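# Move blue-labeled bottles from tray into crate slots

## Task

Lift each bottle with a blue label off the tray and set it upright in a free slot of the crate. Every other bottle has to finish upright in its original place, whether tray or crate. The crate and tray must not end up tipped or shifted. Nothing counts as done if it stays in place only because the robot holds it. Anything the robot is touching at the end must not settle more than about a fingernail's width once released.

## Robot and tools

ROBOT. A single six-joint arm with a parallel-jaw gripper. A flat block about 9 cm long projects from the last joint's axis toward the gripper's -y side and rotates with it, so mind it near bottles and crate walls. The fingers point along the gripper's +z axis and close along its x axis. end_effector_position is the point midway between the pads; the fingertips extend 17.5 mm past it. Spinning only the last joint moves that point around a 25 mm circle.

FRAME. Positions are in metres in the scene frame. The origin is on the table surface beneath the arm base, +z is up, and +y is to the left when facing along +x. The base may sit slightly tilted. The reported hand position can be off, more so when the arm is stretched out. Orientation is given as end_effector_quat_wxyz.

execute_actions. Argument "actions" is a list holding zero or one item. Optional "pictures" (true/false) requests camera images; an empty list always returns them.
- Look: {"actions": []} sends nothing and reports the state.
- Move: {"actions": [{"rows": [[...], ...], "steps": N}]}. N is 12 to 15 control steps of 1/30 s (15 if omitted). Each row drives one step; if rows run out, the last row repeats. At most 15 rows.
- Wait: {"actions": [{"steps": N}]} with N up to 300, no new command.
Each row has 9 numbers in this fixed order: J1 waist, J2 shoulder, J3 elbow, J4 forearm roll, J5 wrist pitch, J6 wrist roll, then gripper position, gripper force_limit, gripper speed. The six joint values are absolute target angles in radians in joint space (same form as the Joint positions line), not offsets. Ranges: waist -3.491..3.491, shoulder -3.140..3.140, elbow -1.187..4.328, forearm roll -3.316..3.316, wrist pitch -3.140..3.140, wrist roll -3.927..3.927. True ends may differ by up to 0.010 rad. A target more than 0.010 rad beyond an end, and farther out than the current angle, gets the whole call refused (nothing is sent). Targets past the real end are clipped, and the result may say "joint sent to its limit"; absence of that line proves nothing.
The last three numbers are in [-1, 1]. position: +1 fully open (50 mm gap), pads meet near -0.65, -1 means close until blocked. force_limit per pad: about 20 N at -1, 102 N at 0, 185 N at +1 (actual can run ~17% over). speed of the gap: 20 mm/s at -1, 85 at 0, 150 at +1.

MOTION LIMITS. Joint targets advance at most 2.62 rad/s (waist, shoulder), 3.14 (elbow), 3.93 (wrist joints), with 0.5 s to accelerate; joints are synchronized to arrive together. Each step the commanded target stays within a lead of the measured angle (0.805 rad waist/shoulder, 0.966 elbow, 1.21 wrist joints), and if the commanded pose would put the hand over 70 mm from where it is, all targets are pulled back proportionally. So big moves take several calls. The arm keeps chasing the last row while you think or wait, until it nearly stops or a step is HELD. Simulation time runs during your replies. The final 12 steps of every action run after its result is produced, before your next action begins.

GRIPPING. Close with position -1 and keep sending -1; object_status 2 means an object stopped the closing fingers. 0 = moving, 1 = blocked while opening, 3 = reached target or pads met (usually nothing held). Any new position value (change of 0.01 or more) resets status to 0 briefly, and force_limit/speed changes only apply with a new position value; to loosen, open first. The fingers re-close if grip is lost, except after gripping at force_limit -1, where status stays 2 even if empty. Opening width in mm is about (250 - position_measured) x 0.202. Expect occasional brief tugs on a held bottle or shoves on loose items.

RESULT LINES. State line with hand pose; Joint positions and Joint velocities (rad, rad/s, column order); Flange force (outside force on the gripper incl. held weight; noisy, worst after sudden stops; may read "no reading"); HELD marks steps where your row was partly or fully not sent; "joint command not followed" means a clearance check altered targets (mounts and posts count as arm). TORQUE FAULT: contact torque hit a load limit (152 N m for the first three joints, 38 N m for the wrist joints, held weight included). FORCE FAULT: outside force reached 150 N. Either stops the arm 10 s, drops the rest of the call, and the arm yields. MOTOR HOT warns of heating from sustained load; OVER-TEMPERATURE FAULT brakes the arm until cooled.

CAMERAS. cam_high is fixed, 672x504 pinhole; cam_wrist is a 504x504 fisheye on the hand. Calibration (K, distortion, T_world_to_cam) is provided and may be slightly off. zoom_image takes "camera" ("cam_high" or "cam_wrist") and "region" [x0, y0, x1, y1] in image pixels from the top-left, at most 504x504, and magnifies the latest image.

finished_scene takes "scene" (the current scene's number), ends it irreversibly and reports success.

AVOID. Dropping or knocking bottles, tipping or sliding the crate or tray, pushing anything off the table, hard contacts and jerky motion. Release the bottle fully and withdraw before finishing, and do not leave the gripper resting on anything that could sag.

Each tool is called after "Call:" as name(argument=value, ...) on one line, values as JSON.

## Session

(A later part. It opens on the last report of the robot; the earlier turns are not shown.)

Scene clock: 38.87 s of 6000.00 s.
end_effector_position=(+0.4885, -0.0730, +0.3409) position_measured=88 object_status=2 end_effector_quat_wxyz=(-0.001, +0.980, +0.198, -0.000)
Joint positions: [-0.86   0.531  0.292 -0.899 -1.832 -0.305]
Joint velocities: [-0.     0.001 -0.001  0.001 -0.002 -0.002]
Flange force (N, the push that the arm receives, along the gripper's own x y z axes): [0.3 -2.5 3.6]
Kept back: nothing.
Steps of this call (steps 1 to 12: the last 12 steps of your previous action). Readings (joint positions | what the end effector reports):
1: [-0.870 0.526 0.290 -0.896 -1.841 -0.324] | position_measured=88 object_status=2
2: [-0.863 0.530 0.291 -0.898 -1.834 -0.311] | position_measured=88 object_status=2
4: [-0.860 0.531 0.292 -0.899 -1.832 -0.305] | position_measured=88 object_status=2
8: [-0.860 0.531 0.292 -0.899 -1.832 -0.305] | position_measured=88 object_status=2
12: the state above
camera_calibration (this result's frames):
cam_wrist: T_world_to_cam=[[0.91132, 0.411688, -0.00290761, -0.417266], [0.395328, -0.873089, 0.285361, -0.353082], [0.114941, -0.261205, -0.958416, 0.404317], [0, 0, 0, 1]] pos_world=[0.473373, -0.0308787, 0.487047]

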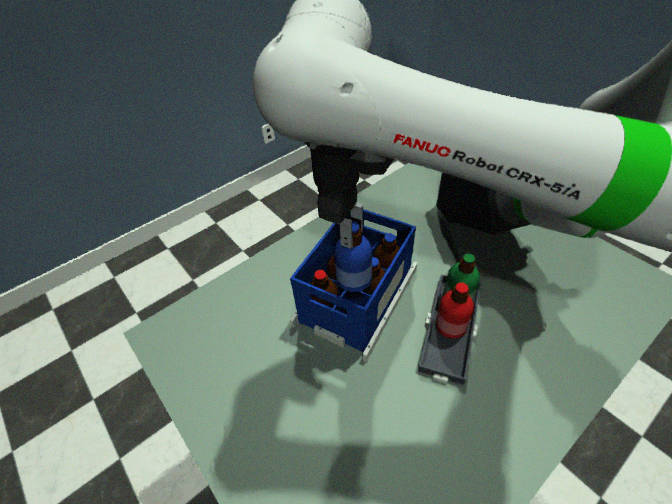

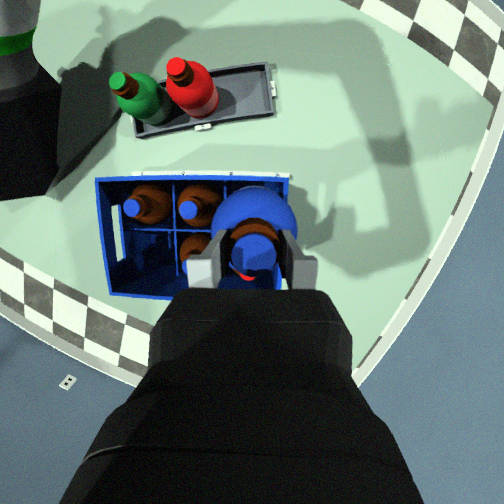

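Call:
execute_actions(actions=[{"rows":[[-0.830,0.524,0.250,-0.906,-1.787,-0.298,-1,-0.4,0],[-0.830,0.524,0.250,-0.906,-1.787,-0.298,-1,-0.4,0],[-0.830,0.524,0.250,-0.906,-1.787,-0.298,-1,-0.4,0],[-0.830,0.524,0.250,-0.906,-1.787,-0.298,-1,-0.4,0],[-0.830,0.524,0.250,-0.906,-1.787,-0.298,-1,-0.4,0],[-0.800,0.517,0.2075,-0.914,-1.743,-0.291,-1,-0.4,0]],"steps":15}])

Call:
execute_actions(actions=[{"steps":12}], pictures=true)

Scene clock: 39.77 s of 6000.00 s.
end_effector_position=(+0.4891, -0.0735, +0.3341) position_measured=88 object_status=2 end_effector_quat_wxyz=(-0.000, +0.980, +0.197, +0.000)
Joint positions: [-0.852  0.529  0.279 -0.9   -1.817 -0.303]
Joint velocities: [ 0.287 -0.064 -0.394 -0.079  0.418  0.065]
Flange force (N, the push that the arm receives, along the gripper's own x y z axes): [-7.0 -11.2 -31.4]
Steps of this call (steps 1 to 24: the robot went on to your last target; steps 25 to 27: the first 3 steps of this action). Readings (joint positions | what the end effector reports):
25: [-0.861 0.531 0.292 -0.899 -1.832 -0.305] | position_measured=88 object_status=2
26: [-0.859 0.531 0.289 -0.899 -1.828 -0.304] | position_measured=88 object_status=2
27: the state above

Scene clock: 40.17 s of 6000.00 s.
end_effector_position=(+0.4910, -0.0734, +0.2933) position_measured=88 object_status=2 end_effector_quat_wxyz=(-0.002, +0.981, +0.195, +0.001)
Joint positions: [-0.8    0.517  0.208 -0.914 -1.743 -0.291]
Joint velocities: [-0.002 -0.    -0.     0.001  0.002 -0.001]
Flange force (N, the push that the arm receives, along the gripper's own x y z axes): [-4.8 -1.2 2.2]
Kept back: nothing.
Steps of this call (steps 1 to 12: the last 12 steps of your previous action). Readings (joint positions | what the end effector reports):
1: [-0.841 0.527 0.265 -0.903 -1.802 -0.300] | position_measured=88 object_status=2
2: [-0.833 0.525 0.254 -0.906 -1.792 -0.299] | position_measured=88 object_status=2
4: [-0.828 0.523 0.247 -0.906 -1.783 -0.297] | position_measured=88 object_status=2
8: [-0.800 0.517 0.208 -0.914 -1.744 -0.291] | position_measured=88 object_status=2
12: the state above
camera_calibration (this result's frames):
cam_wrist: T_world_to_cam=[[0.913407, 0.407047, -0.000162516, -0.421733], [0.390309, -0.875734, 0.284164, -0.338171], [0.115526, -0.259621, -0.958776, 0.358258], [0, 0, 0, 1]] pos_world=[0.475817, -0.031471, 0.439517]

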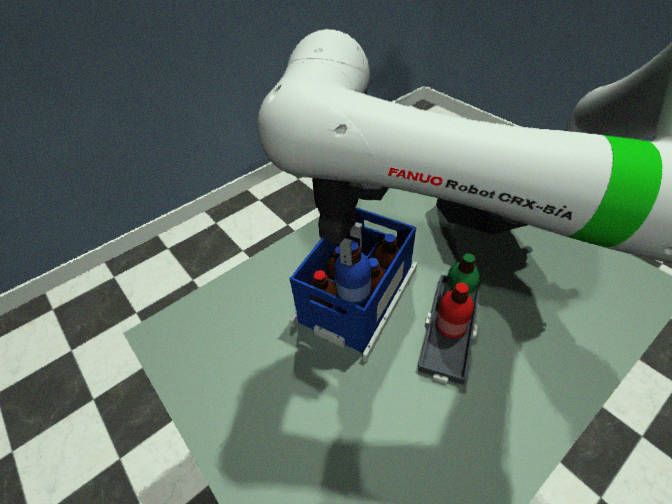

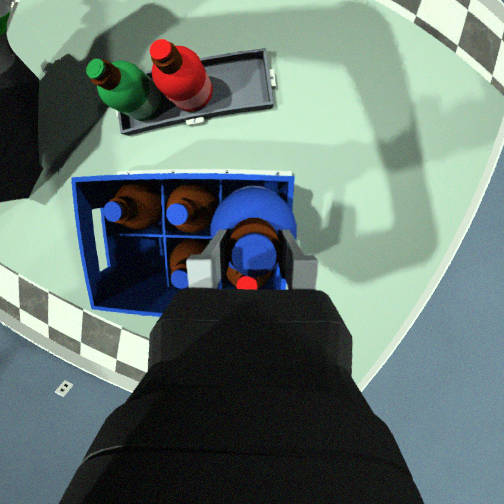

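Call:
execute_actions(actions=[{"rows":[[-0.741,0.499,0.120,-0.929,-1.655,-0.277,-1,-0.4,0]],"steps":15}])

Call:
execute_actions(actions=[{"steps":12}], pictures=true)

Scene clock: 40.70 s of 6000.00 s.
end_effector_position=(+0.4906, -0.0735, +0.2866) position_measured=88 object_status=2 end_effector_quat_wxyz=(-0.001, +0.981, +0.195, +0.001)
Joint positions: [-0.792  0.514  0.194 -0.916 -1.729 -0.289]
Joint velocities: [ 0.265 -0.08  -0.391 -0.072  0.392  0.06 ]
Flange force (N, the push that the arm receives, along the gripper's own x y z axes): [-7.8 1.8 -28.3]
Steps of this call (steps 1 to 13: the robot went on to your last target; steps 14 to 16: the first 3 steps of this action). Readings (joint positions | what the end effector reports):
14: [-0.800 0.517 0.207 -0.914 -1.743 -0.291] | position_measured=88 object_status=2
15: [-0.798 0.516 0.204 -0.914 -1.739 -0.290] | position_measured=88 object_status=2
16: the state above

Scene clock: 41.10 s of 6000.00 s.
end_effector_position=(+0.4874, -0.0715, +0.2473) position_measured=88 object_status=2 end_effector_quat_wxyz=(-0.000, +0.982, +0.191, +0.001)
Joint positions: [-0.741  0.499  0.12  -0.929 -1.655 -0.277]
Joint velocities: [-0.001 -0.001 -0.001  0.     0.    -0.   ]
Flange force (N, the push that the arm receives, along the gripper's own x y z axes): [0.6 0.0 1.7]
Kept back: nothing.
Steps of this call (steps 1 to 12: the last 12 steps of your previous action). Readings (joint positions | what the end effector reports):
1: [-0.780 0.511 0.177 -0.919 -1.712 -0.286] | position_measured=88 object_status=2
2: [-0.765 0.506 0.156 -0.923 -1.691 -0.283] | position_measured=88 object_status=2
4: [-0.744 0.500 0.125 -0.929 -1.661 -0.278] | position_measured=88 object_status=2
8: [-0.741 0.499 0.120 -0.929 -1.655 -0.277] | position_measured=88 object_status=2
12: the state above
camera_calibration (this result's frames):
cam_wrist: T_world_to_cam=[[0.916728, 0.399508, -0.00169082, -0.421007], [0.383222, -0.878145, 0.286359, -0.319344], [0.112918, -0.263161, -0.958121, 0.315883], [0, 0, 0, 1]] pos_world=[0.472659, -0.0291062, 0.393389]

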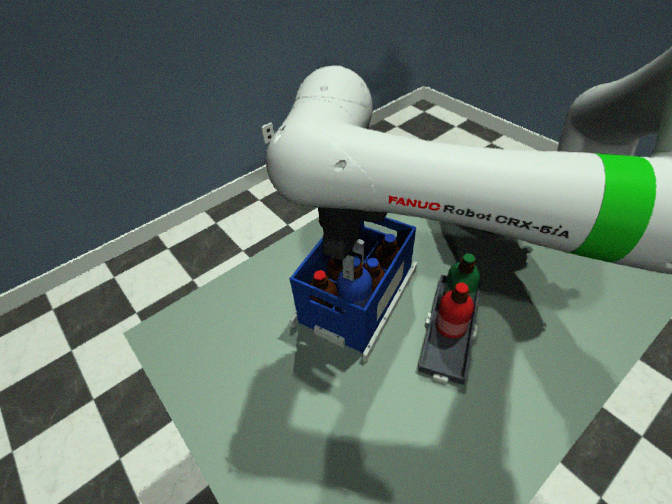

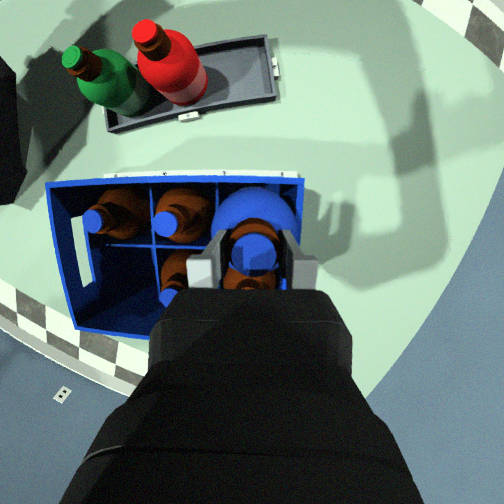

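Call:
execute_actions(actions=[{"rows":[[-0.650,0.504,0.038,-0.968,-1.537,-0.252,-1,-0.4,0]],"steps":15}])

Call:
execute_actions(actions=[{"steps":12}])

Scene clock: 42.27 s of 6000.00 s.
end_effector_position=(+0.4880, -0.0719, +0.2395) position_measured=88 object_status=2 end_effector_quat_wxyz=(-0.000, +0.981, +0.192, +0.001)
Joint positions: [-0.73   0.499  0.11  -0.933 -1.64  -0.274]
Joint velocities: [ 0.328  0.022 -0.294 -0.149  0.422  0.089]
Flange force (N, the push that the arm receives, along the gripper's own x y z axes): [-2.6 -7.0 -34.1]
Steps of this call (steps 1 to 30: the robot went on to your last target; steps 31 to 32: nothing new was sent; steps 33 to 35: the first 3 steps of this action). Readings (joint positions | what the end effector reports):
33: [-0.741 0.499 0.120 -0.929 -1.655 -0.277] | position_measured=88 object_status=2
34: [-0.739 0.499 0.117 -0.930 -1.651 -0.276] | position_measured=88 object_status=2
35: the state above

Scene clock: 42.67 s of 6000.00 s.
end_effector_position=(+0.4891, -0.0712, +0.1817) position_measured=88 object_status=2 end_effector_quat_wxyz=(-0.001, +0.981, +0.193, +0.002)
Joint positions: [-0.65   0.504  0.038 -0.968 -1.537 -0.252]
Joint velocities: [-0.    -0.001 -0.001 -0.001 -0.    -0.   ]
Flange force (N, the push that the arm receives, along the gripper's own x y z axes): [-10.1 -4.2 3.1]
Kept back: nothing.
Steps of this call (steps 1 to 12: the last 12 steps of your previous action). Readings (joint positions | what the end effector reports):
1: [-0.716 0.500 0.097 -0.939 -1.622 -0.270] | position_measured=88 object_status=2
2: [-0.697 0.501 0.080 -0.948 -1.597 -0.265] | position_measured=88 object_status=2
4: [-0.662 0.504 0.049 -0.963 -1.553 -0.255] | position_measured=88 object_status=2
8: [-0.650 0.504 0.038 -0.968 -1.537 -0.252] | position_measured=88 object_status=2
12: the state above

Call:
execute_actions(actions=[{"rows":[[-0.621,0.505,0.002,-0.982,-1.497,-0.243,-1,-0.4,0]],"steps":15}])

Call:
execute_actions(actions=[{"steps":12}], pictures=true)

Scene clock: 43.80 s of 6000.00 s.
end_effector_position=(+0.4877, -0.0710, +0.1735) position_measured=88 object_status=2 end_effector_quat_wxyz=(-0.001, +0.981, +0.192, +0.002)
Joint positions: [-0.64   0.504  0.025 -0.973 -1.522 -0.249]
Joint velocities: [ 0.31   0.006 -0.383 -0.165  0.428  0.096]
Flange force (N, the push that the arm receives, along the gripper's own x y z axes): [-3.6 -3.3 -33.3]
Steps of this call (steps 1 to 30: the robot went on to your last target; step 31: nothing new was sent; steps 32 to 34: the first 3 steps of this action). Readings (joint positions | what the end effector reports):
32: [-0.650 0.504 0.038 -0.968 -1.537 -0.252] | position_measured=88 object_status=2
33: [-0.648 0.504 0.035 -0.969 -1.533 -0.251] | position_measured=88 object_status=2
34: the state above

Scene clock: 44.20 s of 6000.00 s.
end_effector_position=(+0.4841, -0.0704, +0.1589) position_measured=88 object_status=2 end_effector_quat_wxyz=(-0.002, +0.982, +0.189, +0.001)
Joint positions: [-0.621  0.505  0.002 -0.982 -1.497 -0.243]
Joint velocities: [-0.001  0.    -0.001 -0.001  0.     0.   ]
Flange force (N, the push that the arm receives, along the gripper's own x y z axes): [0.0 -0.9 3.2]
Kept back: nothing.
Steps of this call (steps 1 to 12: the last 12 steps of your previous action). Readings (joint positions | what the end effector reports):
1: [-0.629 0.505 0.012 -0.979 -1.508 -0.245] | position_measured=88 object_status=2
2: [-0.622 0.505 0.004 -0.982 -1.500 -0.244] | position_measured=88 object_status=2
4: [-0.621 0.505 0.002 -0.982 -1.497 -0.243] | position_measured=88 object_status=2
8: [-0.621 0.505 0.002 -0.982 -1.497 -0.243] | position_measured=88 object_status=2
12: the state above
camera_calibration (this result's frames):
cam_wrist: T_world_to_cam=[[0.918477, 0.395475, -0.000574425, -0.41986], [0.379358, -0.880635, 0.283849, -0.289641], [0.111749, -0.260926, -0.958869, 0.232715], [0, 0, 0, 1]] pos_world=[0.469504, -0.0283021, 0.305116]

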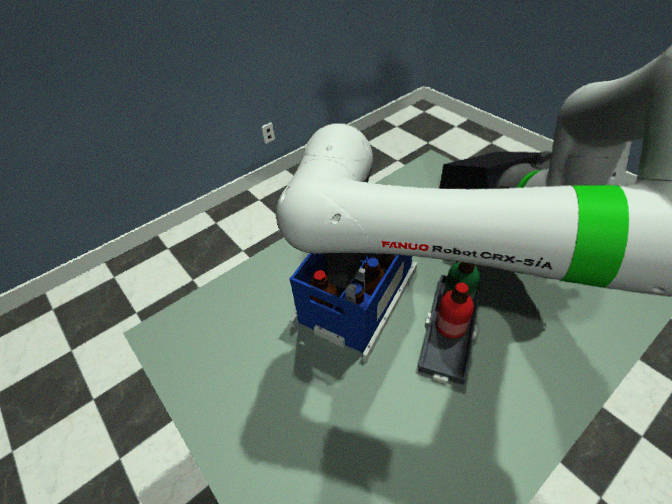

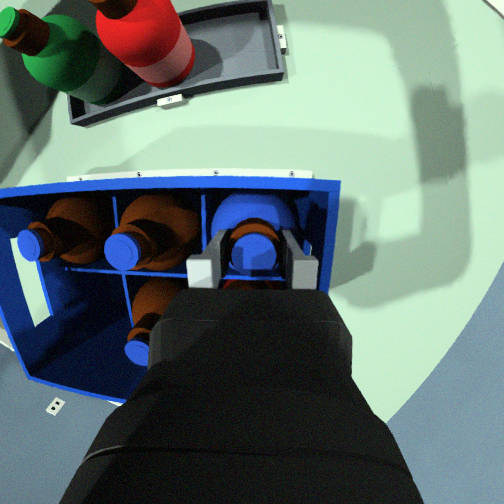

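Call:
execute_actions(actions=[{"rows":[[-0.610,0.506,-0.008,-0.987,-1.483,-0.240,-1,-0.4,0]],"steps":12}])

Call:
execute_actions(actions=[{"steps":12}])

Scene clock: 48.10 s of 6000.00 s.
end_effector_position=(+0.4841, -0.0704, +0.1590) position_measured=88 object_status=2 end_effector_quat_wxyz=(-0.002, +0.982, +0.189, +0.001)
Joint positions: [-0.621  0.505  0.002 -0.982 -1.497 -0.243]
Joint velocities: [-0.001 -0.001  0.    -0.001 -0.     0.   ]
Flange force (N, the push that the arm receives, along the gripper's own x y z axes): [1.4 -1.1 2.7]
Kept back: the last 12 steps of this action.
Steps of this call (steps 1 to 30: the robot went on to your last target; steps 31 to 100: nothing new was sent; then 0.57 s passed at rest). Readings (joint positions | what the end effector reports):
1: [-0.621 0.505 0.002 -0.982 -1.497 -0.243] | position_measured=88 object_status=2
2: [-0.621 0.505 0.002 -0.982 -1.497 -0.243] | position_measured=88 object_status=2
4: [-0.621 0.505 0.002 -0.982 -1.497 -0.243] | position_measured=88 object_status=2
8: [-0.621 0.505 0.002 -0.982 -1.497 -0.243] | position_measured=88 object_status=2
100: the state above

Scene clock: 48.50 s of 6000.00 s.
end_effector_position=(+0.4831, -0.0702, +0.1512) position_measured=88 object_status=2 end_effector_quat_wxyz=(-0.002, +0.982, +0.189, +0.001)
Joint positions: [-0.61   0.506 -0.008 -0.987 -1.483 -0.24 ]
Joint velocities: [ 0.001  0.001 -0.     0.     0.     0.003]
Flange force (N, the push that the arm receives, along the gripper's own x y z axes): [1.7 -0.5 3.0]
Kept back: nothing.
Steps of this call (steps 1 to 12: the last 12 steps of your previous action). Readings (joint positions | what the end effector reports):
1: [-0.621 0.505 0.002 -0.982 -1.497 -0.243] | position_measured=88 object_status=2
2: [-0.619 0.505 -0.001 -0.983 -1.494 -0.242] | position_measured=88 object_status=2
4: [-0.611 0.506 -0.008 -0.987 -1.484 -0.240] | position_measured=88 object_status=2
8: [-0.610 0.506 -0.008 -0.987 -1.483 -0.240] | position_measured=88 object_status=2
12: the state above

Still hanging. Lower 5 mm more.

Call:
execute_actions(actions=[{"rows":[[-0.602,0.507,-0.0135,-0.990,-1.4745,-0.238,-1,-0.4,0]],"steps":13}])

Call:
execute_actions(actions=[{"steps":12}])

Scene clock: 48.80 s of 6000.00 s.
end_effector_position=(+0.4831, -0.0701, +0.1511) position_measured=88 object_status=2 end_effector_quat_wxyz=(-0.002, +0.982, +0.189, +0.001)
Joint positions: [-0.61   0.506 -0.008 -0.987 -1.483 -0.24 ]
Joint velocities: [ 0.019 -0.002  0.     0.002  0.017  0.004]
Flange force (N, the push that the arm receives, along the gripper's own x y z axes): [0.3 0.3 2.4]
Steps of this call (steps 1 to 8: the robot went on to your last target; step 9: the first step of this action). Readings (joint positions | what the end effector reports):
9: the state above

Scene clock: 49.20 s of 6000.00 s.
end_effector_position=(+0.4827, -0.0698, +0.1460) position_measured=88 object_status=2 end_effector_quat_wxyz=(-0.002, +0.982, +0.189, +0.000)
Joint positions: [-0.602  0.507 -0.013 -0.99  -1.474 -0.238]
Joint velocities: [ 0.    -0.    -0.001 -0.001  0.001  0.   ]
Flange force (N, the push that the arm receives, along the gripper's own x y z axes): [-3.2 -0.3 -114.7]
Kept back: nothing.
Steps of this call (steps 1 to 12: the last 12 steps of your previous action). Readings (joint positions | what the end effector reports):
1: [-0.607 0.506 -0.010 -0.988 -1.480 -0.239] | position_measured=88 object_status=2
2: [-0.604 0.506 -0.012 -0.988 -1.476 -0.238] | position_measured=88 object_status=2
4: [-0.603 0.507 -0.013 -0.989 -1.475 -0.238] | position_measured=88 object_status=2
8: [-0.602 0.507 -0.013 -0.990 -1.474 -0.238] | position_measured=88 object_status=2
12: the state above

Pressing hard; release immediately while backing up 3 mm.

Call:
execute_actions(actions=[{"rows":[[-0.607,0.5065,-0.010,-0.988,-1.480,-0.239,0.6,-0.4,0]],"steps":15}])

Call:
execute_actions(actions=[{"steps":12}], pictures=true)

Scene clock: 49.60 s of 6000.00 s.
end_effector_position=(+0.4829, -0.0696, +0.1477) position_measured=63 object_status=0 end_effector_quat_wxyz=(-0.003, +0.982, +0.189, +0.000)
Joint positions: [-0.605  0.507 -0.011 -0.99  -1.479 -0.239]
Joint velocities: [-0.044 -0.014  0.034  0.039 -0.036 -0.014]
Flange force (N, the push that the arm receives, along the gripper's own x y z axes): [-2.1 -2.6 -16.4]
Steps of this call (steps 1 to 9: the robot went on to your last target; steps 10 to 12: the first 3 steps of this action). Readings (joint positions | what the end effector reports):
10: [-0.602 0.507 -0.014 -0.990 -1.474 -0.238] | position_measured=82 object_status=0
11: [-0.602 0.508 -0.013 -0.992 -1.476 -0.238] | position_measured=69 object_status=0
12: the state above

Scene clock: 50.00 s of 6000.00 s.
end_effector_position=(+0.4829, -0.0700, +0.1492) position_measured=63 object_status=3 end_effector_quat_wxyz=(-0.002, +0.982, +0.189, +0.000)
Joint positions: [-0.607  0.507 -0.01  -0.988 -1.48  -0.239]
Joint velocities: [-0.002  0.003  0.002  0.001 -0.     0.001]
Flange force (N, the push that the arm receives, along the gripper's own x y z axes): [1.1 -1.1 -3.6]
Kept back: nothing.
Steps of this call (steps 1 to 12: the last 12 steps of your previous action). Readings (joint positions | what the end effector reports):
1: [-0.605 0.507 -0.011 -0.989 -1.479 -0.239] | position_measured=63 object_status=0
2: [-0.606 0.507 -0.011 -0.989 -1.480 -0.239] | position_measured=63 object_status=0
4: [-0.606 0.507 -0.010 -0.988 -1.480 -0.239] | position_measured=63 object_status=0
8: [-0.607 0.507 -0.010 -0.988 -1.480 -0.239] | position_measured=63 object_status=3
12: the state above
camera_calibration (this result's frames):
cam_wrist: T_world_to_cam=[[0.918677, 0.395005, -0.00184852, -0.418816], [0.379281, -0.880779, 0.283503, -0.286011], [0.110357, -0.261149, -0.95897, 0.224292], [0, 0, 0, 1]] pos_world=[0.468483, -0.0279045, 0.2954]

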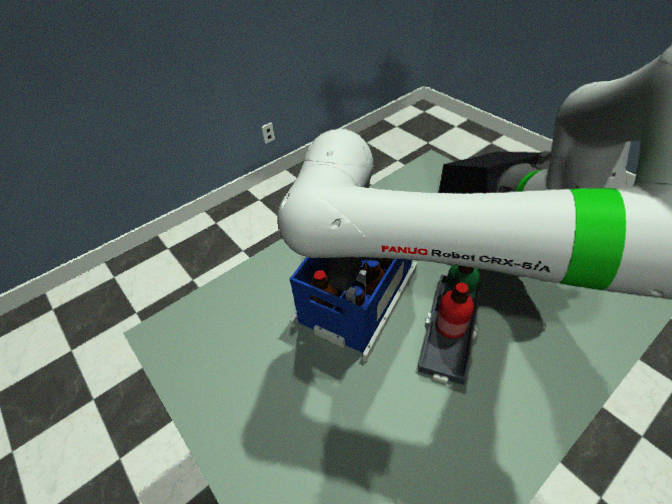

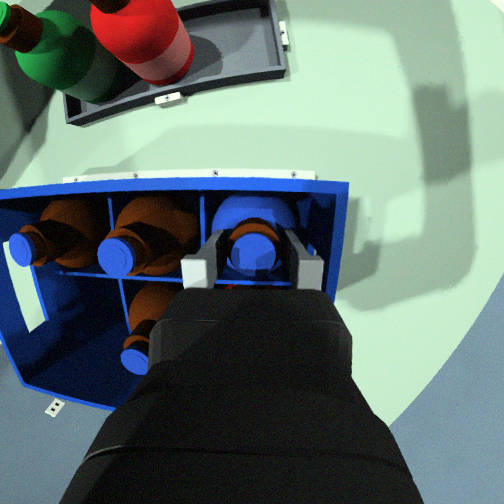

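Call:
execute_actions(actions=[{"rows":[[-0.744,0.497,0.113,-0.929,-1.657,-0.277,0.6,-0.4,0]],"steps":15}])

Call:
execute_actions(actions=[{"rows":[[-0.8605,0.5313,0.292,-0.8988,-1.8316,-0.305,0.6,-0.4,0]],"steps":15}])

Call:
execute_actions(actions=[{"steps":15}], pictures=true)

Call:
zoom_image(camera="cam_wrist", region=[60, 140, 360, 320])

Call:
zoom_image(camera="cam_high", region=[270, 190, 510, 400])

Scene clock: 50.70 s of 6000.00 s.
end_effector_position=(+0.4837, -0.0702, +0.1568) position_measured=63 object_status=3 end_effector_quat_wxyz=(-0.002, +0.982, +0.189, +0.001)
Joint positions: [-0.618  0.506 -0.    -0.983 -1.495 -0.242]
Joint velocities: [-0.325 -0.024  0.293  0.141 -0.415 -0.09 ]
Flange force (N, the push that the arm receives, along the gripper's own x y z axes): [3.4 0.8 27.4]
Steps of this call (steps 1 to 15: the robot went on to your last target; steps 16 to 18: nothing new was sent; steps 19 to 21: the first 3 steps of this action). Readings (joint positions | what the end effector reports):
19: [-0.607 0.506 -0.010 -0.988 -1.480 -0.239] | position_measured=63 object_status=3
20: [-0.610 0.506 -0.007 -0.987 -1.484 -0.240] | position_measured=63 object_status=3
21: the state above

Scene clock: 51.20 s of 6000.00 s.
end_effector_position=(+0.4853, -0.0711, +0.2539) position_measured=63 object_status=3 end_effector_quat_wxyz=(-0.003, +0.982, +0.189, +0.001)
Joint positions: [-0.752  0.5    0.126 -0.927 -1.67  -0.279]
Joint velocities: [-0.256  0.072  0.391  0.069 -0.378 -0.062]
Flange force (N, the push that the arm receives, along the gripper's own x y z axes): [-0.9 -4.2 22.4]
Steps of this call (steps 1 to 12: the last 12 steps of your previous action; steps 13 to 15: the first 3 steps of this action). Readings (joint positions | what the end effector reports):
13: [-0.744 0.497 0.113 -0.929 -1.657 -0.277] | position_measured=63 object_status=3
14: [-0.746 0.498 0.116 -0.929 -1.661 -0.278] | position_measured=63 object_status=3
15: the state above

Scene clock: 51.70 s of 6000.00 s.
end_effector_position=(+0.4884, -0.0731, +0.3409) position_measured=63 object_status=3 end_effector_quat_wxyz=(-0.001, +0.980, +0.198, -0.000)
Joint positions: [-0.86   0.531  0.292 -0.899 -1.832 -0.305]
Joint velocities: [-0.    -0.001  0.     0.001 -0.     0.001]
Flange force (N, the push that the arm receives, along the gripper's own x y z axes): [1.0 -2.4 -1.6]
Kept back: nothing.
Steps of this call (steps 1 to 12: the last 12 steps of your previous action; steps 13 to 15: the robot went on to your last target). Readings (joint positions | what the end effector reports):
1: [-0.763 0.503 0.143 -0.924 -1.687 -0.282] | position_measured=63 object_status=3
2: [-0.779 0.507 0.167 -0.920 -1.710 -0.285] | position_measured=63 object_status=3
4: [-0.818 0.519 0.227 -0.909 -1.768 -0.295] | position_measured=63 object_status=3
8: [-0.860 0.531 0.291 -0.899 -1.830 -0.305] | position_measured=63 object_status=3
15: the state above
camera_calibration (this result's frames):
cam_wrist: T_world_to_cam=[[0.911377, 0.411563, -0.00290721, -0.417236], [0.39521, -0.873148, 0.285344, -0.353046], [0.114899, -0.261205, -0.958421, 0.404344], [0, 0, 0, 1]] pos_world=[0.473328, -0.0309262, 0.487058]

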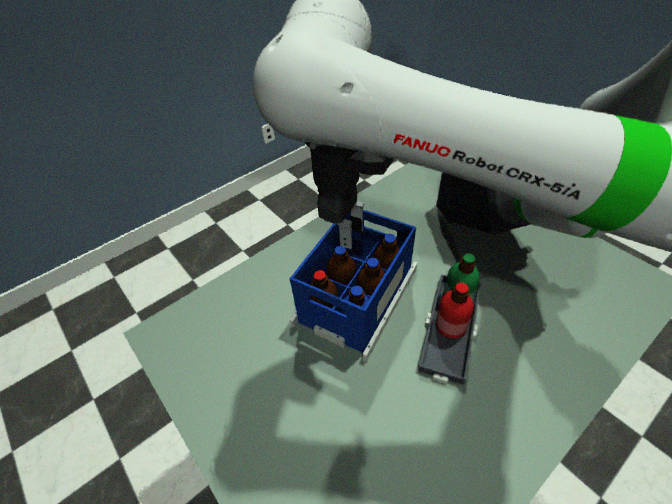

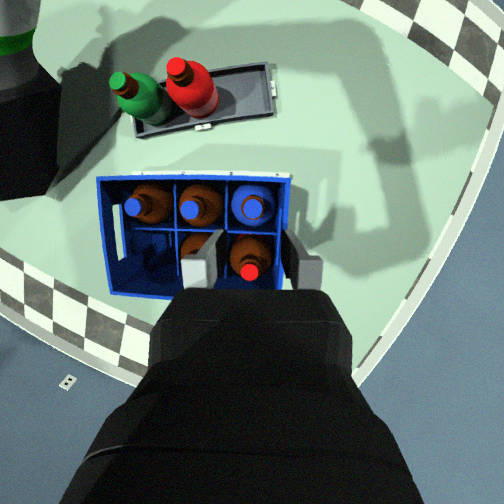

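Region (60, 140, 360, 320) of cam_wrist's 504x504 image, scaled by 1.680, with more detail than that image has; it fills the top 302 rows of this view, and the rest is white.

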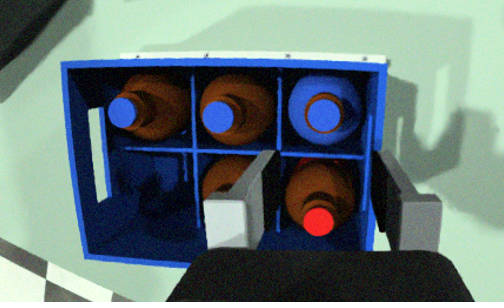

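Region (270, 190, 510, 400) of cam_high's 672x504 image, scaled by 2.100, with more detail than that image has; it fills the top 441 rows of this view, and the rest is white.

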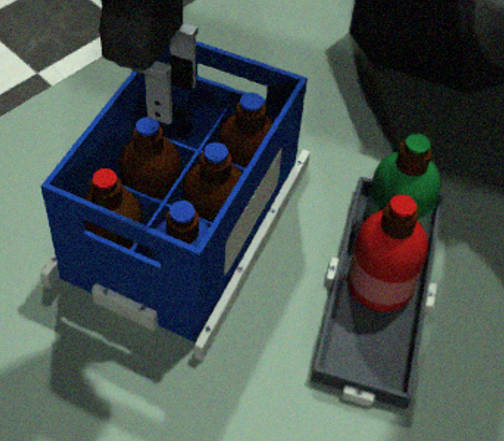

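Call:
finished_scene(scene=1)

The scene is finished: the task was done.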